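# Pour hazelnuts from a small bowl into a glass jar

## Task

Move all the hazelnuts out of the small bowl and into the open glass jar (pouring is allowed), then set the bowl back down resting directly on the table, either way up; the jar must finish upright and standing directly on the table. Neither bowl nor jar may be released or drop with nothing supporting it within a few millimetres below. Anything that stays in place only because the robot holds it does not count. Finally release everything and move the hand away.

## Robot and tools

Robot: a single arm with six joints (shoulder pan, shoulder lift, elbow, wrist 1, wrist 2, wrist 3) ending in a five-finger right hand. Joint ranges in rad: pan -3.142 to 3.142, elbow 0.000 to 3.142, the others -6.283 to 6.283. Load limits: 133 N m for pan, lift and elbow; 24.9 N m for each wrist joint, and held weight counts toward them.

Scene frame: origin on the table top under the arm base, +z up, +y to the left when facing along +x. Results report end_effector_position (m) and end_effector_quat_wxyz, plus velocities (m/s, rad/s). The printed position can be off, more so at long reach. The base may be tilted relative to the table.

Hand point: a point fixed to the palm, 0.05 m in front of it, where index pad meets thumb tip in a pinch. Its own axes: +z runs along straight fingers (fingers extend 0.06-0.07 m past it), +y exits the palm, +x runs across the palm toward the little finger. Across the palm the hand spans 0.08 m on the little-finger side and 0.02 m (thumb in front of palm) up to 0.09 m on the thumb side. A wrist bracket on the little-finger side sits 0.03 m beyond the point along +y and 0.11 m across; it can collide.

Row layout (shared by both motion tools): one flat list of 14 numbers, each in [-1, 1]: dx, dy, dz, rx, ry, rz, little, ring, middle, index, thumb_bend, thumb_turn, force_limit, speed. The first six are an offset, not a pose: a displacement and rotation vector expressed in the hand point's own axes, measured from the hand point's pose at the start of the action (for the first action in a call, the last pose reported in this scene). 1.0 equals 0.6 m or 180 degrees. Finger and thumb_bend: -1 straight, +1 fully curled. thumb_turn: -1 beside the palm, +1 opposite the fingers. Pinch is roughly index +0.22, thumb_bend +0.75, thumb_turn +0.57. force_limit maps linearly from about 0 N (-1) to 10 N (+1) at the fingertip (15 N for the two thumb motors) and only limits closing. speed maps from nearly zero (-1) to full (+1); full speed covers a finger's travel in 0.6 s. Close at speed -0.9 or less for a gentle grip.

execute_actions(actions): a list of actions; each action is a list of up to 15 rows, one per 1/30 s step; if shorter, its last row is held for the rest of the 15 steps. Every row is relative to the action's start pose, not the previous row. An empty list just returns state and images. Each step's command is clipped to 100 mm and 16 degrees from the measured pose, so large offsets need several actions.

move(target, speed, stop_force, blocking): target is one 14-number row, offsets from the pose in the last result that showed one; the hand point travels a straight path there. speed in m/s, 0.002-0.5, default 0.25; turning up to twice that in rad/s. Path lasts 0.5-10 s. stop_force in N, 9-40: ends the path when the wrist sensor feels that much extra push against the motion, then backs off two steps; use it with very slow speed when pressing down; it is unreliable on rotating moves and must be omitted when moving off a contact. blocking=false returns after 0.5 s (not combinable with stop_force); then use wait(0) or stop before new commands. The move: line reports done, off_target, moving, held, contact or fault, plus limits (paced = clipped; held = steps blocked). The path ignores obstacles; the arm is stiff, so aiming even slightly past a firm contact can fault.

wait(seconds 0-10): lets time run, holding the last command. stop: brakes a running move. zoom_image(camera, region [x0,y0,x1,y1], max 504x504 px) on cam_low (896x504) or cam_wrist (504x504). show_instructions shows reference images. finished_scene(scene) ends a scene irreversibly; scene 2's task arrives in its result. If resuming from a summary, call execute_actions with an empty list first.

Hand readouts: hand_measured, hand_stopped_by (moving, target, force, stalled, fault), hand_load_n (positive when pushed open), each in the motor order above. A lost grip shows as loads near 0. Motors only start when their target changes by 0.01 or more; a locked finger holds at least 15 N. To squeeze harder, raise force_limit and send a tighter target; to loosen, send a more open one. For a wrap grasp (objects 0.035-0.08 m wide), turn the thumb fully in front before reaching the object.

Wrist force and torque lines are in the end effector's axes; offset up to ~4 N, noise up to 2.4 N, saturation near 50 N. Joint torques are noisy and offset. "pose unreachable" means the clearance check altered the command.

Avoid: torque faults or outside forces of 150 N (10 s stop), motor overheating (warning at 70 °C, brakes at 85 °C), knocking objects off the table, dropping bowl or jar, slams and hard pushes. Loose objects may be nudged occasionally.

Each tool is called by a JSON object that holds its "method" and its "body".

Reference images:

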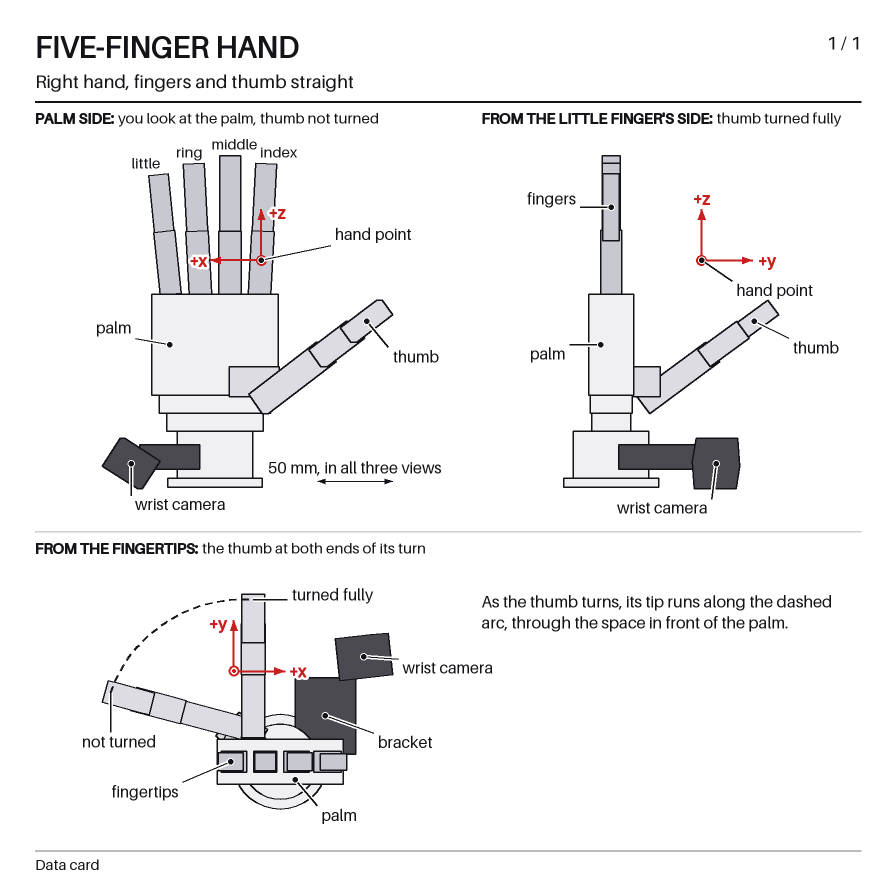

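## Session

{"method": "execute_actions", "body": {"actions": []}}

Scene clock: 0.00 s.
end_effector_position=(+0.3055, -0.1263, +0.1378) hand_measured=(-1.000, -1.000, -1.000, -1.000, -1.000, -1.000) hand_load_n=(+0.0, +0.0, +0.0, +0.0, +0.0, +0.0) hand_stopped_by=(target, target, target, target, target, target) hand_force_limit=0.00 hand_speed=-0.80 end_effector_quat_wxyz=(+0.061, -0.504, +0.830, -0.232) end_effector_velocity=(+0.000, +0.000, -0.000) end_effector_angular_velocity=(-0.000, -0.001, -0.000)
Joint positions: [-0.964 -0.709  2.24  -0.216  1.297 -3.466]
Joint velocities: [ 0.    -0.     0.001 -0.001 -0.     0.001]
Joint torques (N m, as the arm reports them, + toward a larger angle): no reading
Motor temperatures (°C, as the motors report them): [24 25 25 32 34 37]
Wrist force (N, on the end effector, along its own x y z axes, offset not removed): no reading
Wrist torque (N m, same axes, about the end effector's origin, offset not removed): no reading
Hand target: +0.306, -0.126, +0.138; +0.061, -0.504, +0.830, -0.232

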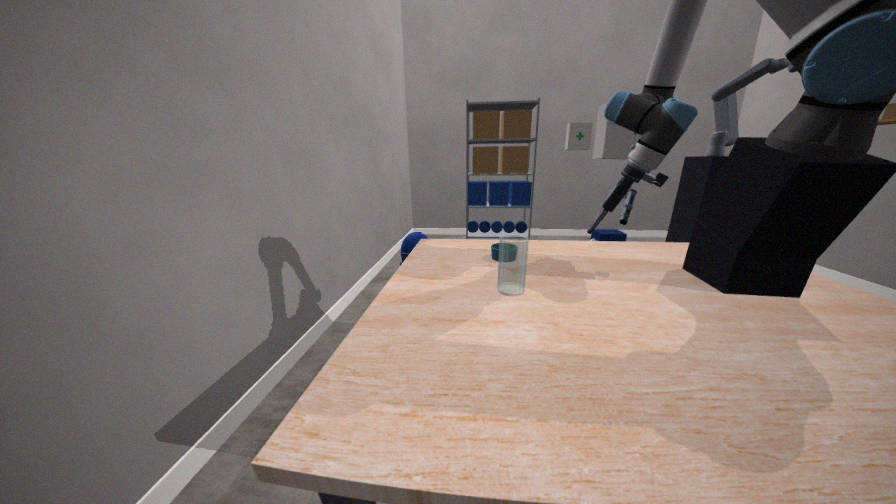

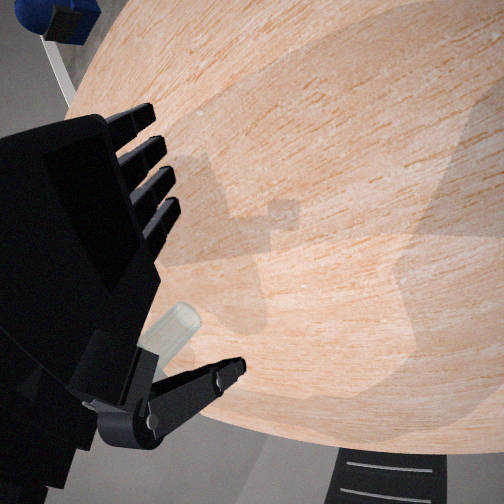

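{"method": "move", "body": {"target": [0,0,-0.2,0,0,0.83,-1,-1,-1,-1,-1,-1,0,0], "speed": 0.4}}

{"method": "zoom_image", "body": {"camera": "cam_low", "region": [400,180,640,320]}}

Scene clock: 3.93 s.
end_effector_position=(+0.2799, -0.1011, +0.2064) hand_measured=(-1.000, -1.000, -1.000, -1.000, -1.000, -1.000) hand_load_n=(+0.0, +0.0, +0.0, +0.0, +0.0, +0.0) hand_stopped_by=(target, target, target, target, target, target) hand_force_limit=0.00 hand_speed=0.00 end_effector_quat_wxyz=(+0.211, +0.281, +0.930, -0.107) end_effector_velocity=(-0.000, +0.001, +0.000) end_effector_angular_velocity=(+0.001, -0.000, -0.001)
Joint positions: [-1.584 -0.666  2.627 -0.427  1.203 -2.437]
Joint velocities: [-0.     0.     0.001 -0.001  0.     0.   ]
Joint torques (N m, as the arm reports them, + toward a larger angle): [  4.71 -26.14  -8.97   3.53  -0.49  -2.3 ]
Motor temperatures (°C, as the motors report them): [24 25 25 32 34 37]
Wrist force (N, on the end effector, along its own x y z axes, offset not removed): [0.2 0.2 1.2]
Wrist torque (N m, same axes, about the end effector's origin, offset not removed): [-0.01 -0.07 0.03]
Hand target: +0.280, -0.101, +0.206; +0.211, +0.281, +0.930, -0.107
Off the commanded pose: 0.043 m, 53 deg; orientation clipped at the last step of the last action.
move: held; limits=paced,held; held on 39 of 109 steps, including the last
pose unreachable: on one or more control steps of this call, first in action 0 (counted from 0), an arm could not follow its commanded pose, so it was not sent that pose on those steps. On the call's last step it was still not sent that pose. It may still have moved: this result reports where it is.
cause: the commanded pose would bring two parts of the arm too close to each other (joints 3 (elbow) to 5 (wrist 2) lie between them).

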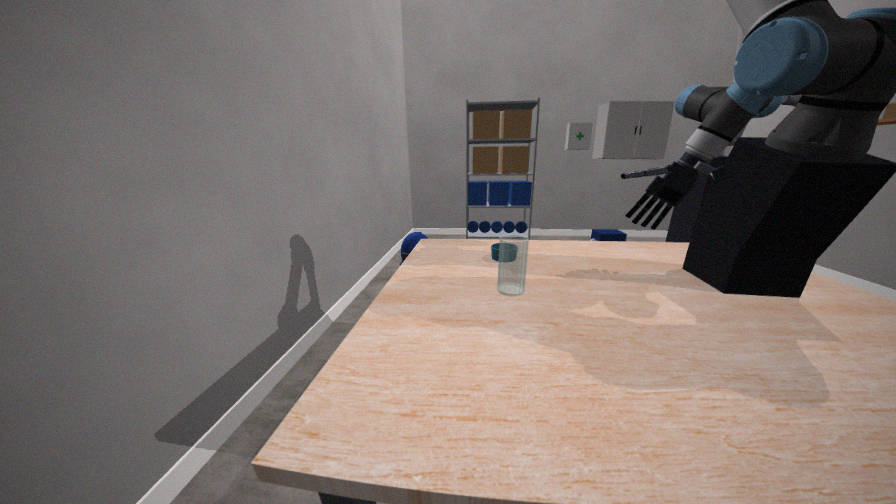

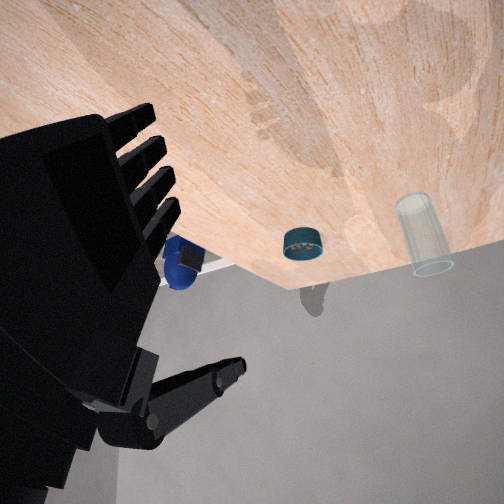

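Region (400, 180, 640, 320) of cam_low's 896x504 image, scaled by 2.100, with more detail than that image has; it fills the top 294 rows of this view, and the rest is white.

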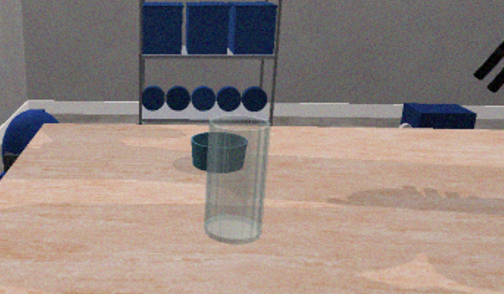

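{"method": "move", "body": {"target": [-0.287,0.087,0.053,0,0,-0.94,-1,-1,-1,-1,-1,1,0,0], "speed": 0.4}}

{"method": "move", "body": {"target": [0,0,0,0,0.348,0,-1,-1,-1,-1,-1,1,0,0], "speed": 0.3}}

Scene clock: 13.20 s.
end_effector_position=(+0.4503, -0.1508, +0.2524) hand_measured=(-1.000, -1.000, -1.000, -1.000, -1.000, +1.000) hand_load_n=(+0.0, +0.0, +0.0, +0.0, +0.0, +0.0) hand_stopped_by=(target, target, target, target, target, target) hand_force_limit=0.00 hand_speed=0.00 end_effector_quat_wxyz=(+0.003, +0.761, -0.592, +0.264) end_effector_velocity=(-0.000, +0.001, -0.001) end_effector_angular_velocity=(-0.086, +0.095, +0.188)
Joint positions: [-0.689 -0.883  1.837  0.238  1.341 -3.898]
Joint velocities: [ 0.043  0.007 -0.019  0.025  0.026 -0.19 ]
Joint torques (N m, as the arm reports them, + toward a larger angle): [ -2.49 -25.46 -24.31   3.04   1.87  -2.58]
Motor temperatures (°C, as the motors report them): [24 25 25 32 34 37]
Wrist force (N, on the end effector, along its own x y z axes, offset not removed): [0.1 0.3 2.2]
Wrist torque (N m, same axes, about the end effector's origin, offset not removed): [-0.15 -0.07 -0.01]
Hand target: +0.450, -0.151, +0.252; +0.008, +0.771, -0.581, +0.262
Off the commanded pose: 0.001 m, 32 deg; orientation clipped at the last step of the last action.
move: moving (no rest 5 s after the path's end); limits=paced

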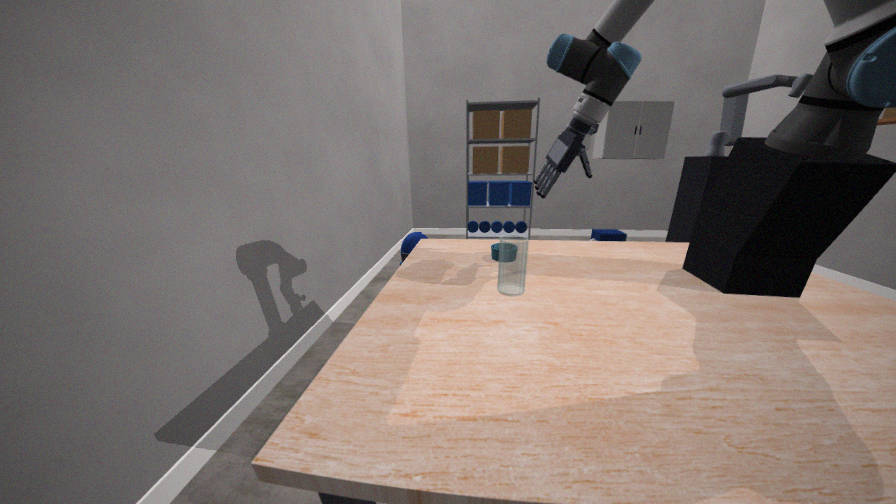

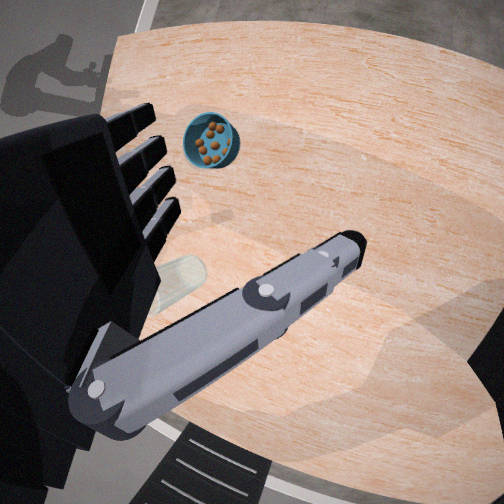

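Scene clock: 19.47 s.
end_effector_position=(+0.4502, -0.1505, +0.2525) hand_measured=(-1.000, -1.000, -1.000, -1.000, -1.000, +1.000) hand_load_n=(+0.0, +0.0, +0.0, +0.0, +0.0, +0.0) hand_stopped_by=(target, target, target, target, target, target) hand_force_limit=0.00 hand_speed=0.00 end_effector_quat_wxyz=(+0.310, +0.513, -0.505, +0.621) end_effector_velocity=(+0.001, -0.000, -0.000) end_effector_angular_velocity=(-0.011, -0.004, -0.003)
Joint positions: [-0.136 -0.74   1.9   -0.464  2.604 -3.636]
Joint velocities: [ 0.003  0.006 -0.004 -0.011  0.013 -0.006]
Joint torques (N m, as the arm reports them, + toward a larger angle): [ -2.26 -28.81 -20.    -0.62   2.61  -2.29]
Motor temperatures (°C, as the motors report them): [24 25 25 32 34 37]
Wrist force (N, on the end effector, along its own x y z axes, offset not removed): [0.3 0.4 2.2]
Wrist torque (N m, same axes, about the end effector's origin, offset not removed): [-0.07 -0.09 0.03]
Hand target: +0.450, -0.151, +0.253; +0.311, +0.513, -0.505, +0.621
Off the commanded pose: 0.000 m, 0 deg.
move: done; limits=paced

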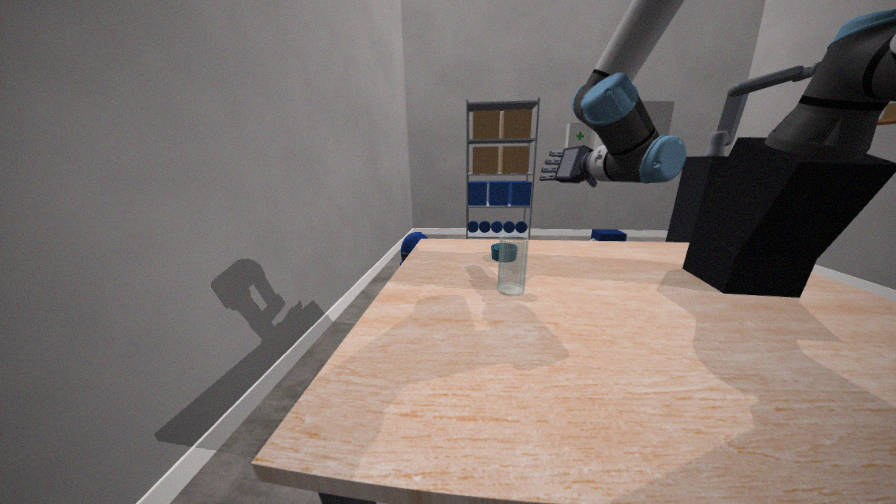

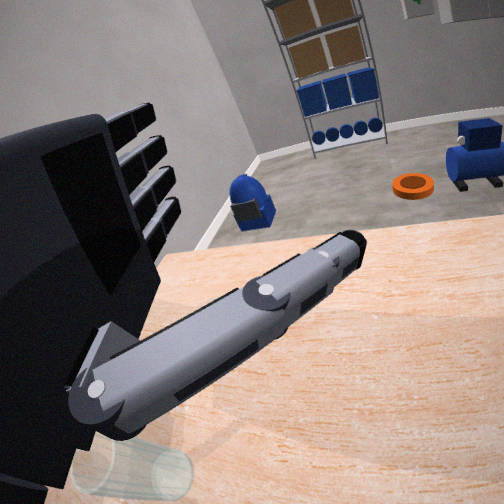

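{"method": "move", "body": {"target": [0,0,0.1,0.252,-0.029,-0.099,-1,-1,-1,-1,-1,1,0,0], "speed": 0.3}}

{"method": "move", "body": {"target": [-0.15,0,0,0,-0.06,0,-1,-1,-1,-1,-1,1,0,0]}}

Scene clock: 21.80 s.
end_effector_position=(+0.4696, -0.2073, +0.2502) hand_measured=(-1.000, -1.000, -1.000, -1.000, -1.000, +1.000) hand_load_n=(+0.0, +0.0, +0.0, +0.0, +0.0, +0.0) hand_stopped_by=(target, target, target, target, target, target) hand_force_limit=0.00 hand_speed=0.00 end_effector_quat_wxyz=(+0.157, +0.690, -0.158, +0.689) end_effector_velocity=(-0.001, -0.000, -0.001) end_effector_angular_velocity=(+0.001, +0.003, +0.011)
Joint positions: [-0.659 -0.64   2.444 -1.69   1.407 -4.42 ]
Joint velocities: [-0.014  0.006  0.005 -0.011 -0.025 -0.002]
Joint torques (N m, as the arm reports them, + toward a larger angle): [-21.61 -21.92  11.97  -3.11  -0.84  -2.12]
Motor temperatures (°C, as the motors report them): [24 25 25 32 34 37]
Wrist force (N, on the end effector, along its own x y z axes, offset not removed): [-1.0 -1.3 0.5]
Wrist torque (N m, same axes, about the end effector's origin, offset not removed): [-0.29 0.20 -0.10]
Hand target: +0.470, -0.207, +0.250; +0.157, +0.690, -0.158, +0.689
Off the commanded pose: 0.000 m, 0 deg.
move: done

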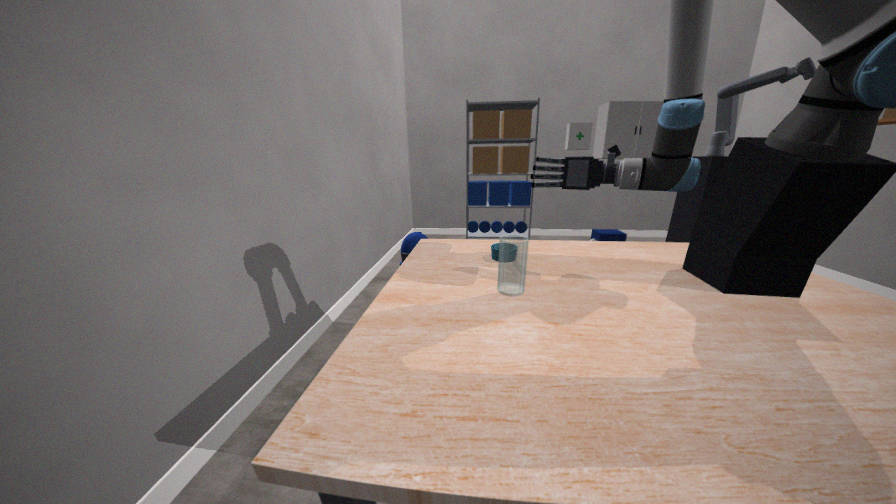

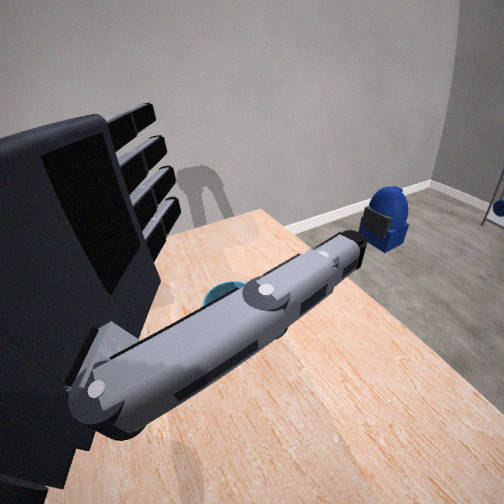

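Scene clock: 22.80 s.
end_effector_position=(+0.4695, -0.2071, +0.1603) hand_measured=(-1.000, -1.000, -1.000, -1.000, -1.000, +1.000) hand_load_n=(+0.0, +0.0, +0.0, +0.0, +0.0, +0.0) hand_stopped_by=(target, target, target, target, target, target) hand_force_limit=0.00 hand_speed=0.00 end_effector_quat_wxyz=(+0.142, +0.751, -0.172, +0.621) end_effector_velocity=(-0.000, +0.001, -0.002) end_effector_angular_velocity=(+0.003, +0.004, +0.000)
Joint positions: [-0.602 -0.51   2.318 -1.512  1.411 -4.438]
Joint velocities: [ 0.003  0.002 -0.003  0.004  0.001  0.001]
Joint torques (N m, as the arm reports them, + toward a larger angle): [ -0.94 -23.26 -11.93   0.55   1.7   -1.74]
Motor temperatures (°C, as the motors report them): [24 25 25 32 34 37]
Wrist force (N, on the end effector, along its own x y z axes, offset not removed): [-1.3 -0.6 0.4]
Wrist torque (N m, same axes, about the end effector's origin, offset not removed): [-0.12 0.13 -0.09]
Hand target: +0.470, -0.207, +0.160; +0.141, +0.751, -0.172, +0.621
Off the commanded pose: 0.000 m, 0 deg.
move: done

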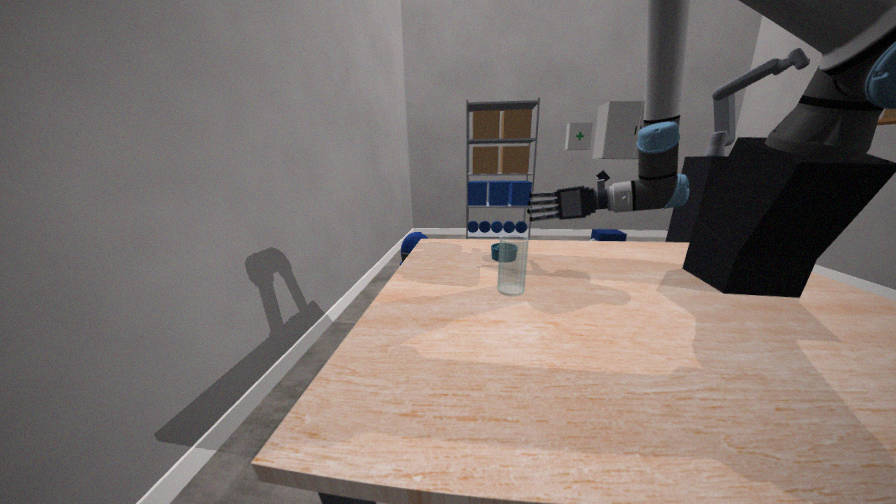

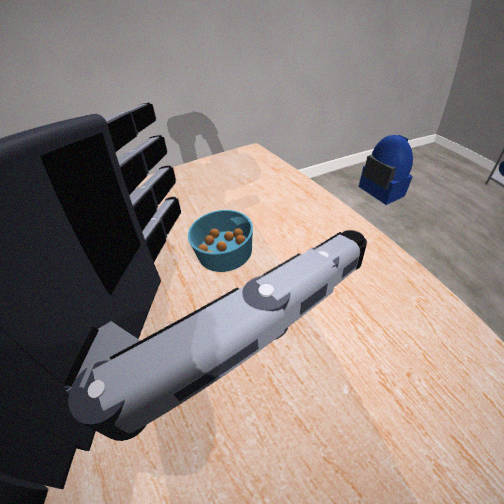

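{"method": "move", "body": {"target": [-0.21,-0.05,0.04,0,0,0,-1,-1,-1,-1,-1,1,0,0], "speed": 0.15}}

Scene clock: 24.33 s.
end_effector_position=(+0.4823, -0.1799, +0.0323) hand_measured=(-1.000, -1.000, -1.000, -1.000, -1.000, +1.000) hand_load_n=(+0.0, +0.0, +0.0, +0.0, +0.0, +0.0) hand_stopped_by=(target, target, target, target, target, target) hand_force_limit=0.00 hand_speed=0.00 end_effector_quat_wxyz=(+0.142, +0.751, -0.172, +0.621) end_effector_velocity=(+0.001, +0.000, -0.001) end_effector_angular_velocity=(-0.001, -0.002, +0.000)
Joint positions: [-0.341 -0.213  2.077 -1.571  1.66  -4.363]
Joint velocities: [ 0.004  0.003 -0.006  0.002  0.004  0.001]
Joint torques (N m, as the arm reports them, + toward a larger angle): [ -2.55 -26.88  -9.02   0.31   2.65   2.11]
Motor temperatures (°C, as the motors report them): [24 25 25 32 34 37]
Wrist force (N, on the end effector, along its own x y z axes, offset not removed): [-0.1 -0.1 1.5]
Wrist torque (N m, same axes, about the end effector's origin, offset not removed): [-0.14 0.01 0.07]
Hand target: +0.482, -0.180, +0.032; +0.142, +0.751, -0.172, +0.621
Off the commanded pose: 0.000 m, 0 deg.
move: done

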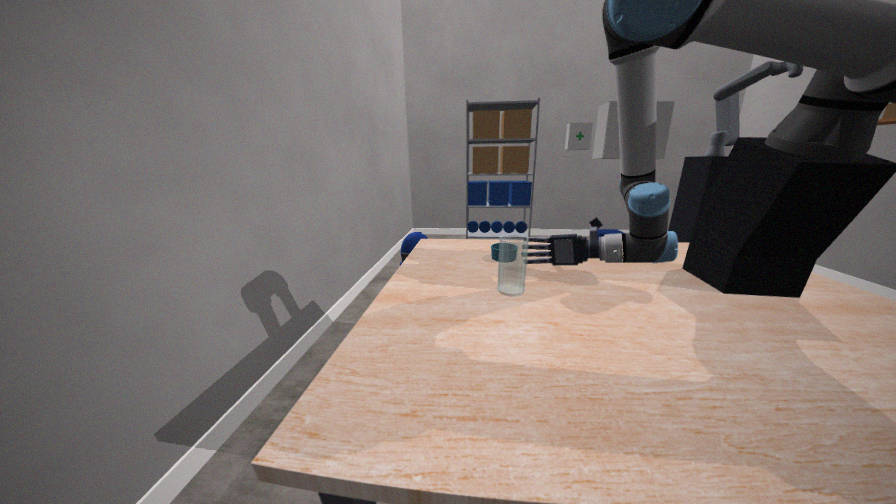

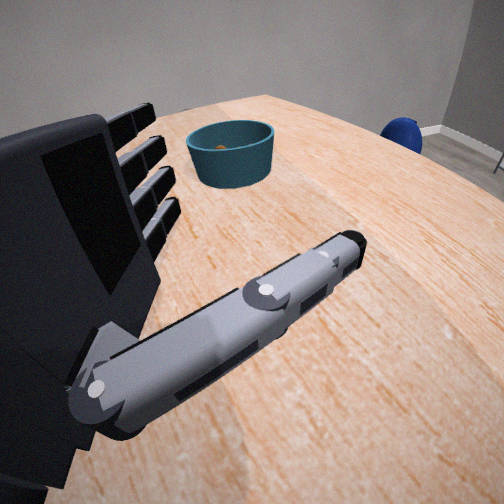

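Image is rolled; advance horizontally 0.07 with more -y margin.

{"method": "move", "body": {"target": [0.022,-0.025,0.115,0,0,0,-1,-1,-1,-1,-1,1,0,0], "speed": 0.1}}

Scene clock: 25.63 s.
end_effector_position=(+0.5520, -0.1967, +0.0323) hand_measured=(-1.000, -1.000, -1.000, -1.000, -1.000, +1.000) hand_load_n=(+0.0, +0.0, +0.0, +0.0, +0.0, +0.0) hand_stopped_by=(target, target, target, target, target, target) hand_force_limit=0.00 hand_speed=0.00 end_effector_quat_wxyz=(+0.141, +0.751, -0.172, +0.621) end_effector_velocity=(+0.004, -0.000, +0.000) end_effector_angular_velocity=(+0.000, -0.003, +0.001)
Joint positions: [-0.331 -0.241  1.908 -1.374  1.67  -4.36 ]
Joint velocities: [ 0.001 -0.    -0.008  0.005  0.     0.001]
Joint torques (N m, as the arm reports them, + toward a larger angle): [ -3.29 -30.44 -10.59   0.85   2.29   2.32]
Motor temperatures (°C, as the motors report them): [24 25 25 32 34 37]
Wrist force (N, on the end effector, along its own x y z axes, offset not removed): [-1.4 0.8 1.6]
Wrist torque (N m, same axes, about the end effector's origin, offset not removed): [-0.06 0.13 -0.14]
Hand target: +0.552, -0.197, +0.032; +0.142, +0.751, -0.172, +0.621
Off the commanded pose: 0.000 m, 0 deg.
move: done

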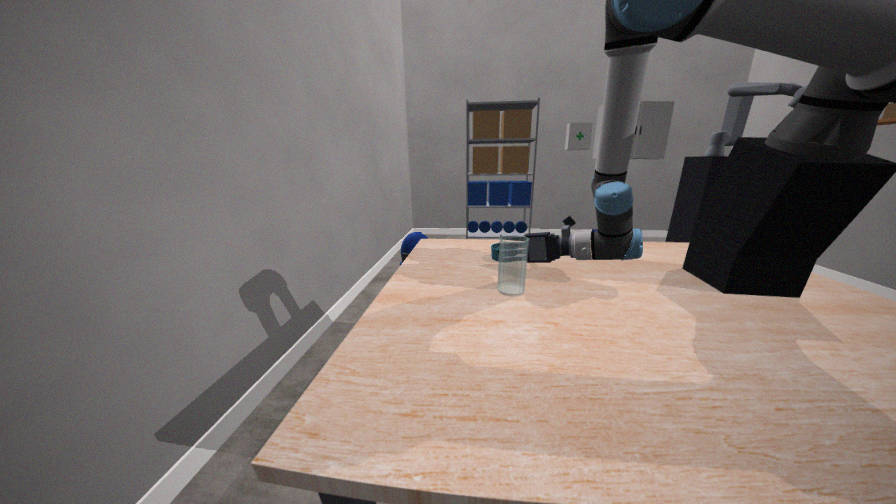

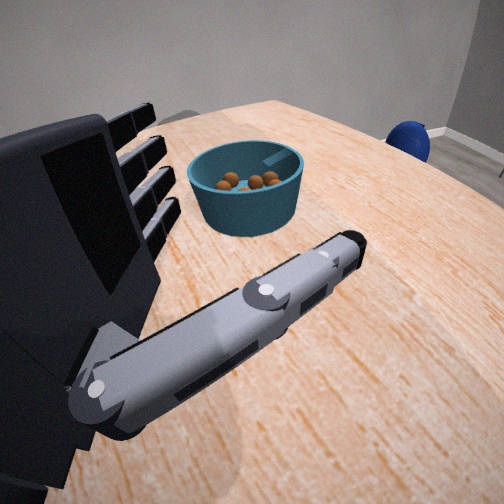

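{"method": "move", "body": {"target": [0.01,0,0.1,0,0,0,-1,-1,-1,-1,-1,1,0,0], "speed": 0.06}}

Scene clock: 30.10 s.
end_effector_position=(+0.6059, -0.2227, +0.0269) hand_measured=(-1.000, -1.000, -1.000, -1.000, -1.000, +1.000) hand_load_n=(+0.0, +0.0, +0.0, +0.0, +0.0, +0.0) hand_stopped_by=(target, target, target, target, target, target) hand_force_limit=0.00 hand_speed=0.00 end_effector_quat_wxyz=(+0.141, +0.751, -0.172, +0.621) end_effector_velocity=(+0.001, -0.000, -0.001) end_effector_angular_velocity=(+0.000, +0.001, -0.000)
Joint positions: [-0.351 -0.216  1.747 -1.238  1.651 -4.366]
Joint velocities: [ 0.001  0.002 -0.006  0.005  0.     0.   ]
Joint torques (N m, as the arm reports them, + toward a larger angle): [-24.7  -32.93 -13.85   0.61  -0.72  -2.4 ]
Motor temperatures (°C, as the motors report them): [24 25 25 32 34 37]
Wrist force (N, on the end effector, along its own x y z axes, offset not removed): [0.6 0.3 1.9]
Wrist torque (N m, same axes, about the end effector's origin, offset not removed): [-0.10 -0.19 0.00]
Hand target: +0.606, -0.223, +0.027; +0.141, +0.751, -0.172, +0.621
Off the commanded pose: 0.000 m, 0 deg.
move: done

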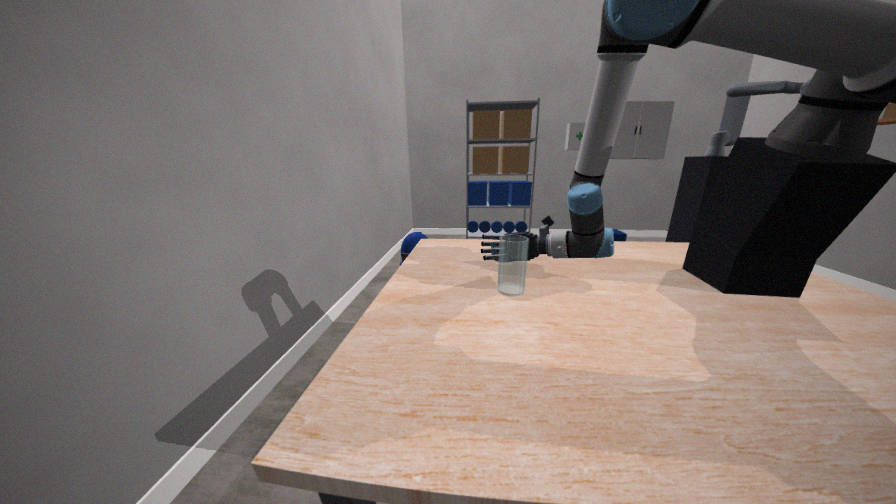

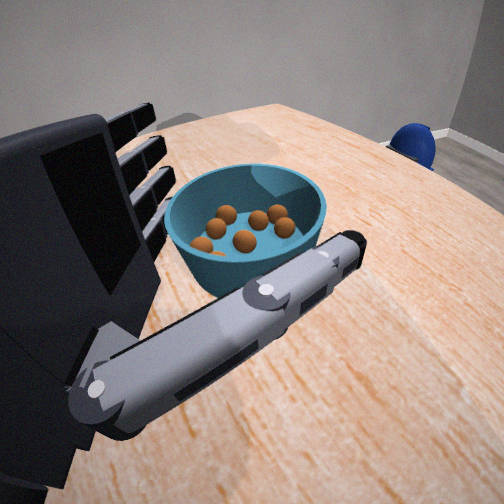

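{"method": "move", "body": {"target": [0.0,0.008,0.035,0,0.035,0,-1,-1,-1,-1,-1,1,0,0], "speed": 0.03}}

Scene clock: 32.27 s.
end_effector_position=(+0.6222, -0.2358, +0.0230) hand_measured=(-1.000, -1.000, -1.000, -1.000, -1.000, +1.000) hand_load_n=(+0.0, +0.0, +0.0, +0.0, +0.0, +0.0) hand_stopped_by=(target, target, target, target, target, target) hand_force_limit=0.00 hand_speed=0.00 end_effector_quat_wxyz=(+0.151, +0.716, -0.164, +0.661) end_effector_velocity=(+0.003, -0.002, +0.000) end_effector_angular_velocity=(-0.007, -0.012, -0.001)
Joint positions: [-0.343 -0.146  1.687 -1.35   1.695 -4.374]
Joint velocities: [-0.     0.008 -0.01  -0.011  0.005 -0.002]
Joint torques (N m, as the arm reports them, + toward a larger angle): [ -6.49 -33.29 -13.81  -2.75   2.01  -1.92]
Motor temperatures (°C, as the motors report them): [24 25 25 32 34 37]
Wrist force (N, on the end effector, along its own x y z axes, offset not removed): [1.5 -0.7 0.2]
Wrist torque (N m, same axes, about the end effector's origin, offset not removed): [-0.14 -0.17 -0.02]
Hand target: +0.622, -0.236, +0.023; +0.151, +0.716, -0.164, +0.662
Off the commanded pose: 0.000 m, 0 deg.
move: done

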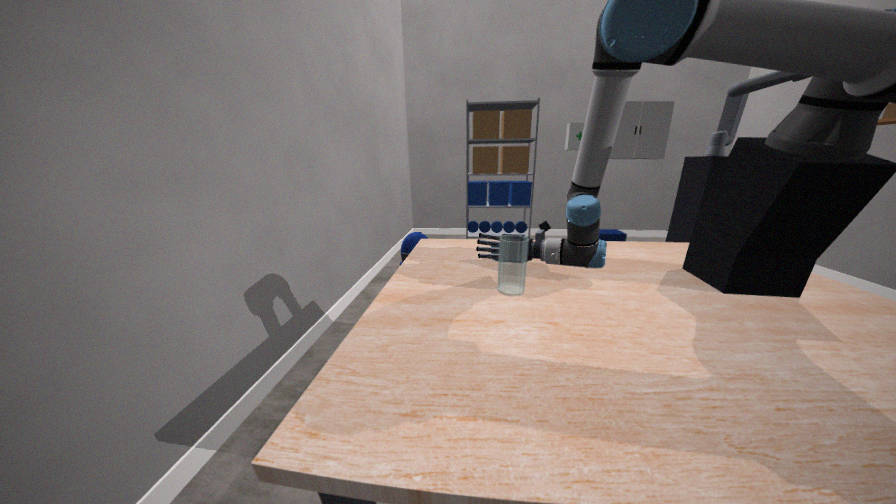

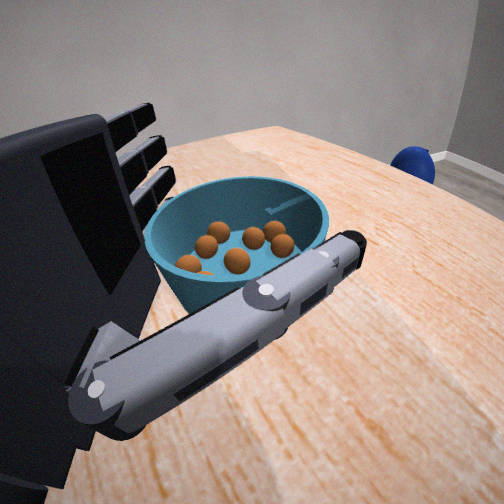

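{"method": "move", "body": {"target": [0,0,0.01,0,0,0,-1,-1,0.2,1,-1,1,0.2,-0.7], "speed": 0.02}}

{"method": "move", "body": {"target": [0,0,0,0,0,0,-1,-1,0.2,1,0.5,1,0.2,-0.8]}}

Scene clock: 33.77 s.
end_effector_position=(+0.6276, -0.2384, +0.0225) hand_measured=(-1.000, -1.000, -0.470, -0.438, -1.002, +1.000) hand_load_n=(+0.0, +0.0, +4.0, +8.0, +4.0, +1.0) hand_stopped_by=(target, target, force, force, target, target) hand_force_limit=0.20 hand_speed=-0.70 end_effector_quat_wxyz=(+0.151, +0.716, -0.164, +0.661) end_effector_velocity=(+0.000, -0.000, -0.000) end_effector_angular_velocity=(+0.000, +0.000, +0.000)
Joint positions: [-0.344 -0.143  1.67  -1.337  1.694 -4.374]
Joint velocities: [-0.  0. -0.  0. -0. -0.]
Joint torques (N m, as the arm reports them, + toward a larger angle): [-24.59 -35.05 -14.15  -0.14  -0.4   -1.87]
Motor temperatures (°C, as the motors report them): [24 25 25 32 34 37]
Wrist force (N, on the end effector, along its own x y z axes, offset not removed): [1.0 -0.1 2.1]
Wrist torque (N m, same axes, about the end effector's origin, offset not removed): [-0.12 -0.26 0.05]
Hand target: +0.628, -0.238, +0.023; +0.151, +0.716, -0.164, +0.661
Off the commanded pose: 0.000 m, 0 deg.
move: done

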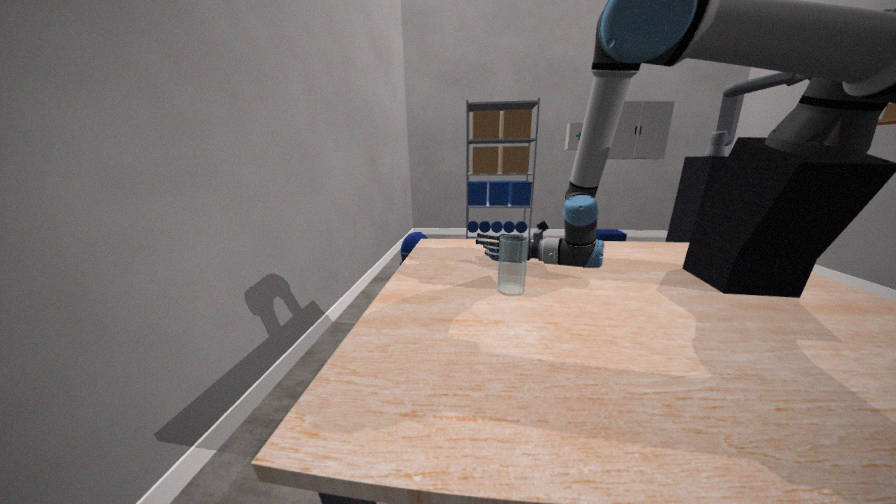

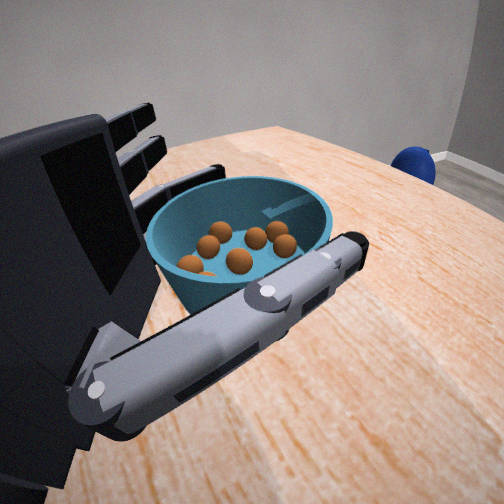

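Scene clock: 34.27 s.
end_effector_position=(+0.6276, -0.2384, +0.0225) hand_measured=(-1.000, -1.000, -0.470, -0.438, -0.982, +1.000) hand_load_n=(+0.0, +0.0, +4.5, +8.5, +8.5, +1.0) hand_stopped_by=(target, target, force, force, force, target) hand_force_limit=0.20 hand_speed=-0.80 end_effector_quat_wxyz=(+0.151, +0.716, -0.164, +0.661) end_effector_velocity=(+0.001, -0.000, +0.001) end_effector_angular_velocity=(-0.001, -0.001, +0.001)
Joint positions: [-0.344 -0.143  1.67  -1.337  1.694 -4.374]
Joint velocities: [-0.    -0.    -0.002  0.    -0.    -0.001]
Joint torques (N m, as the arm reports them, + toward a larger angle): [-25.89 -34.76 -13.85  -0.31  -0.3   -1.88]
Motor temperatures (°C, as the motors report them): [24 25 25 32 34 37]
Wrist force (N, on the end effector, along its own x y z axes, offset not removed): [0.4 1.5 0.5]
Wrist torque (N m, same axes, about the end effector's origin, offset not removed): [0.17 -0.18 0.04]
Hand target: +0.628, -0.238, +0.023; +0.151, +0.716, -0.164, +0.661
Off the commanded pose: 0.000 m, 0 deg.
move: done

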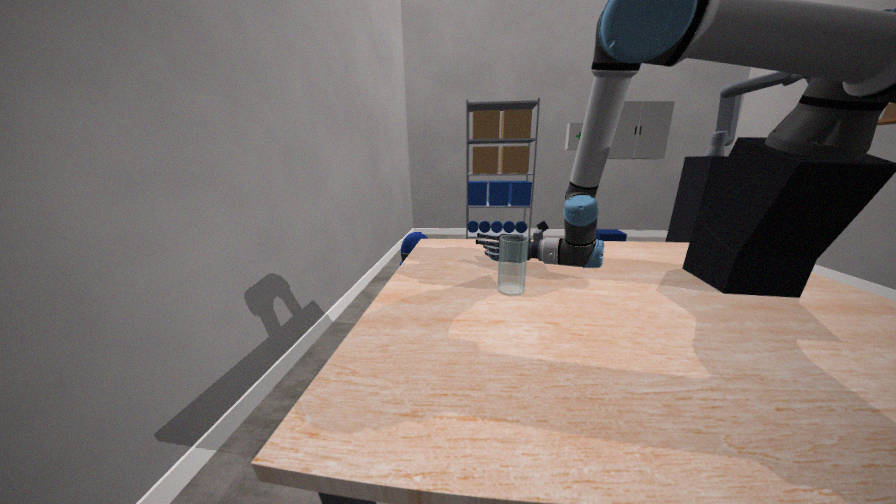

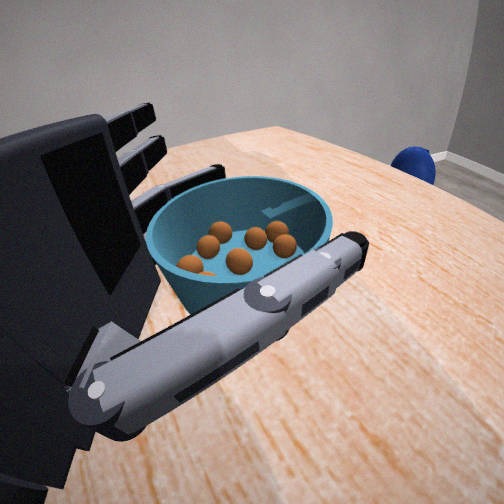

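{"method": "move", "body": {"target": [0.33,0,-0.026,0,0,0,-1,-1,0.2,1,0.5,1,0.2,-0.8], "speed": 0.12}}

{"method": "move", "body": {"target": [-0.01,-0.5,-0.13,0,0,0,-1,-1,0.2,1,0.5,1,0.2,-0.8], "speed": 0.12}}

Scene clock: 37.93 s.
end_effector_position=(+0.6280, -0.2388, +0.2210) hand_measured=(-1.000, -1.000, -0.470, -0.438, -0.982, +1.000) hand_load_n=(+0.0, +0.0, +4.5, +8.5, +8.5, +2.0) hand_stopped_by=(target, target, force, force, force, target) hand_force_limit=0.20 hand_speed=-0.80 end_effector_quat_wxyz=(+0.151, +0.716, -0.164, +0.661) end_effector_velocity=(-0.000, -0.001, +0.002) end_effector_angular_velocity=(-0.000, +0.000, -0.001)
Joint positions: [-0.493 -0.599  1.954 -1.166  1.547 -4.402]
Joint velocities: [-0.003 -0.005  0.002  0.004 -0.001 -0.001]
Joint torques (N m, as the arm reports them, + toward a larger angle): [-23.64 -43.51   2.41  -0.12  -0.75  -2.4 ]
Motor temperatures (°C, as the motors report them): [24 25 25 32 34 37]
Wrist force (N, on the end effector, along its own x y z axes, offset not removed): [-2.8 1.2 0.7]
Wrist torque (N m, same axes, about the end effector's origin, offset not removed): [0.13 0.26 0.02]
Hand target: +0.628, -0.239, +0.221; +0.151, +0.716, -0.164, +0.661
Off the commanded pose: 0.000 m, 0 deg.
move: done

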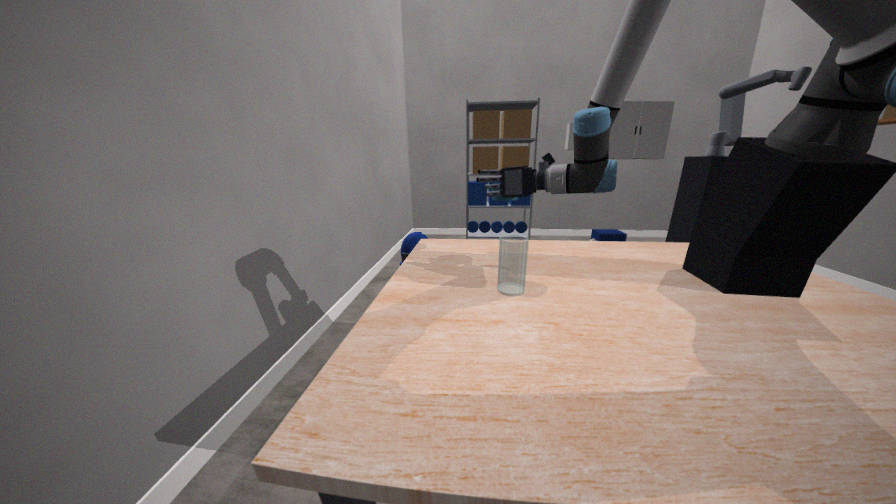

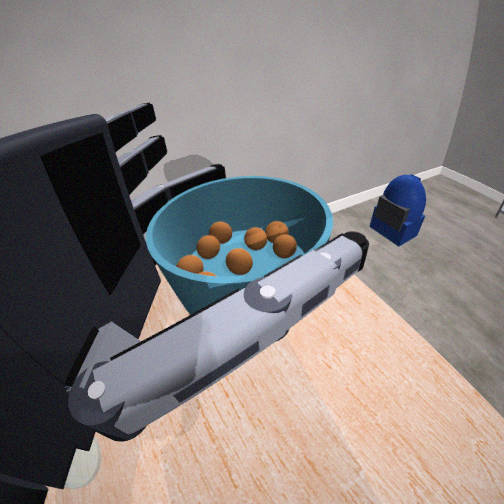

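Scene clock: 41.00 s.
end_effector_position=(+0.6874, +0.0653, +0.2217) hand_measured=(-1.000, -1.000, -0.470, -0.438, -0.982, +1.000) hand_load_n=(+0.0, +0.0, +4.5, +8.5, +8.5, +2.0) hand_stopped_by=(target, target, force, force, force, target) hand_force_limit=0.20 hand_speed=-0.80 end_effector_quat_wxyz=(+0.151, +0.716, -0.164, +0.661) end_effector_velocity=(+0.000, +0.002, +0.000) end_effector_angular_velocity=(+0.001, -0.001, -0.001)
Joint positions: [ 0.136 -0.705  1.658 -0.725  2.164 -4.269]
Joint velocities: [ 0.003  0.    -0.004  0.005  0.004  0.002]
Joint torques (N m, as the arm reports them, + toward a larger angle): [ -2.69 -33.27 -22.42   1.03   2.4    1.9 ]
Motor temperatures (°C, as the motors report them): [24 25 25 32 34 37]
Wrist force (N, on the end effector, along its own x y z axes, offset not removed): [-0.5 -0.3 1.5]
Wrist torque (N m, same axes, about the end effector's origin, offset not removed): [-0.04 -0.09 -0.02]
Hand target: +0.687, +0.066, +0.222; +0.151, +0.716, -0.164, +0.661
Off the commanded pose: 0.000 m, 0 deg.
move: done

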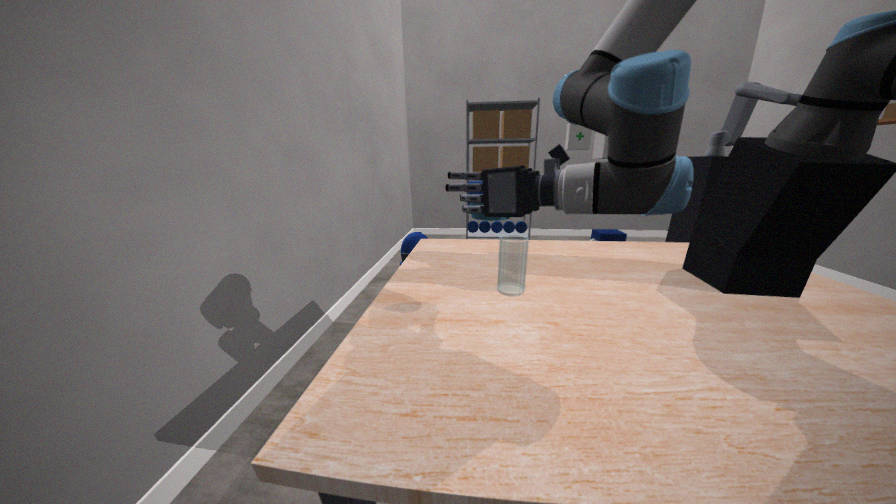

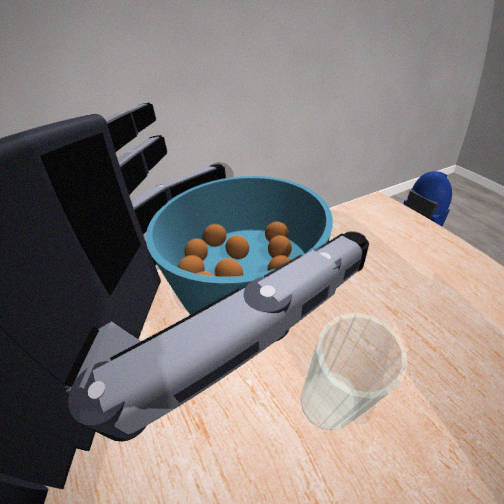

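{"method": "move", "body": {"target": [-0.02,0,-0.08,0,0,0.25,-1,-1,0.2,1,0.5,1,0.2,-0.8], "speed": 0.12}}

{"method": "zoom_image", "body": {"camera": "cam_low", "region": [420,130,640,310]}}

Scene clock: 44.73 s.
end_effector_position=(+0.6436, +0.0864, +0.2136) hand_measured=(-1.000, -1.000, -0.470, -0.438, -0.982, +1.000) hand_load_n=(+0.0, +0.0, +4.0, +8.5, +8.5, +1.5) hand_stopped_by=(target, target, force, force, force, target) hand_force_limit=0.20 hand_speed=-0.80 end_effector_quat_wxyz=(-0.114, +0.599, -0.425, +0.669) end_effector_velocity=(-0.001, -0.001, -0.000) end_effector_angular_velocity=(+0.009, -0.003, -0.002)
Joint positions: [ 0.113 -0.825  1.87  -0.82   2.142 -3.491]
Joint velocities: [-0.002 -0.001  0.003 -0.001 -0.001  0.01 ]
Joint torques (N m, as the arm reports them, + toward a larger angle): [-21.02 -42.51   1.51  -2.13  -0.4    2.13]
Motor temperatures (°C, as the motors report them): [24 25 25 32 34 37]
Wrist force (N, on the end effector, along its own x y z axes, offset not removed): [-0.1 0.6 1.6]
Wrist torque (N m, same axes, about the end effector's origin, offset not removed): [-0.07 -0.29 0.12]
Hand target: +0.644, +0.086, +0.214; -0.114, +0.599, -0.426, +0.669
Off the commanded pose: 0.000 m, 0 deg.
move: done

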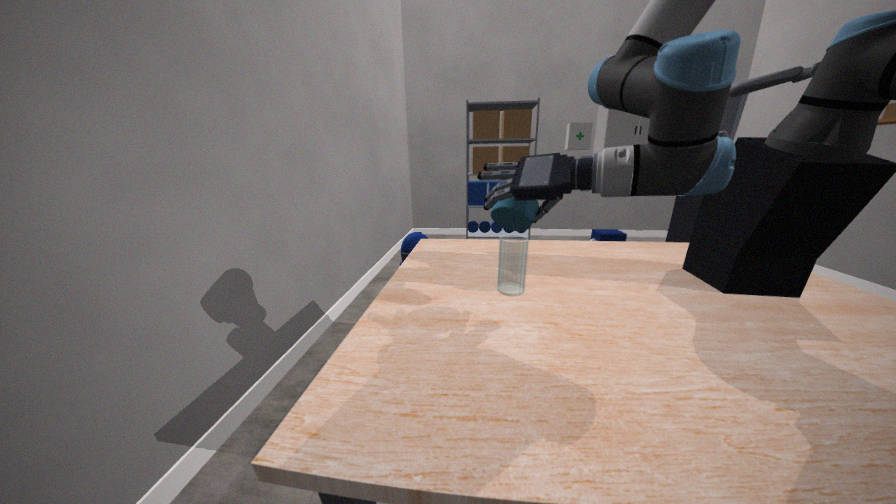

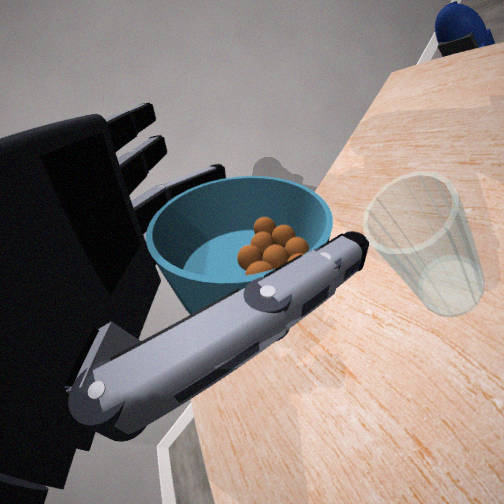

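Region (420, 130, 640, 310) of cam_low's 896x504 image, scaled by 2.291, with more detail than that image has; it fills the top 412 rows of this view, and the rest is white.

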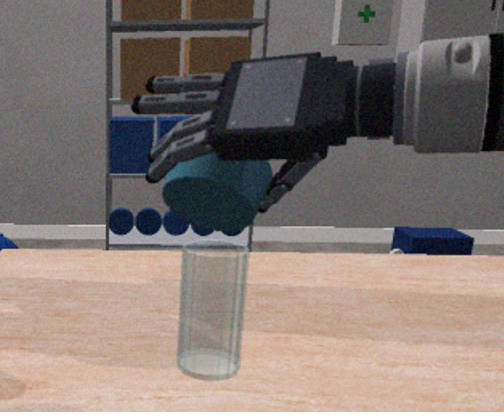

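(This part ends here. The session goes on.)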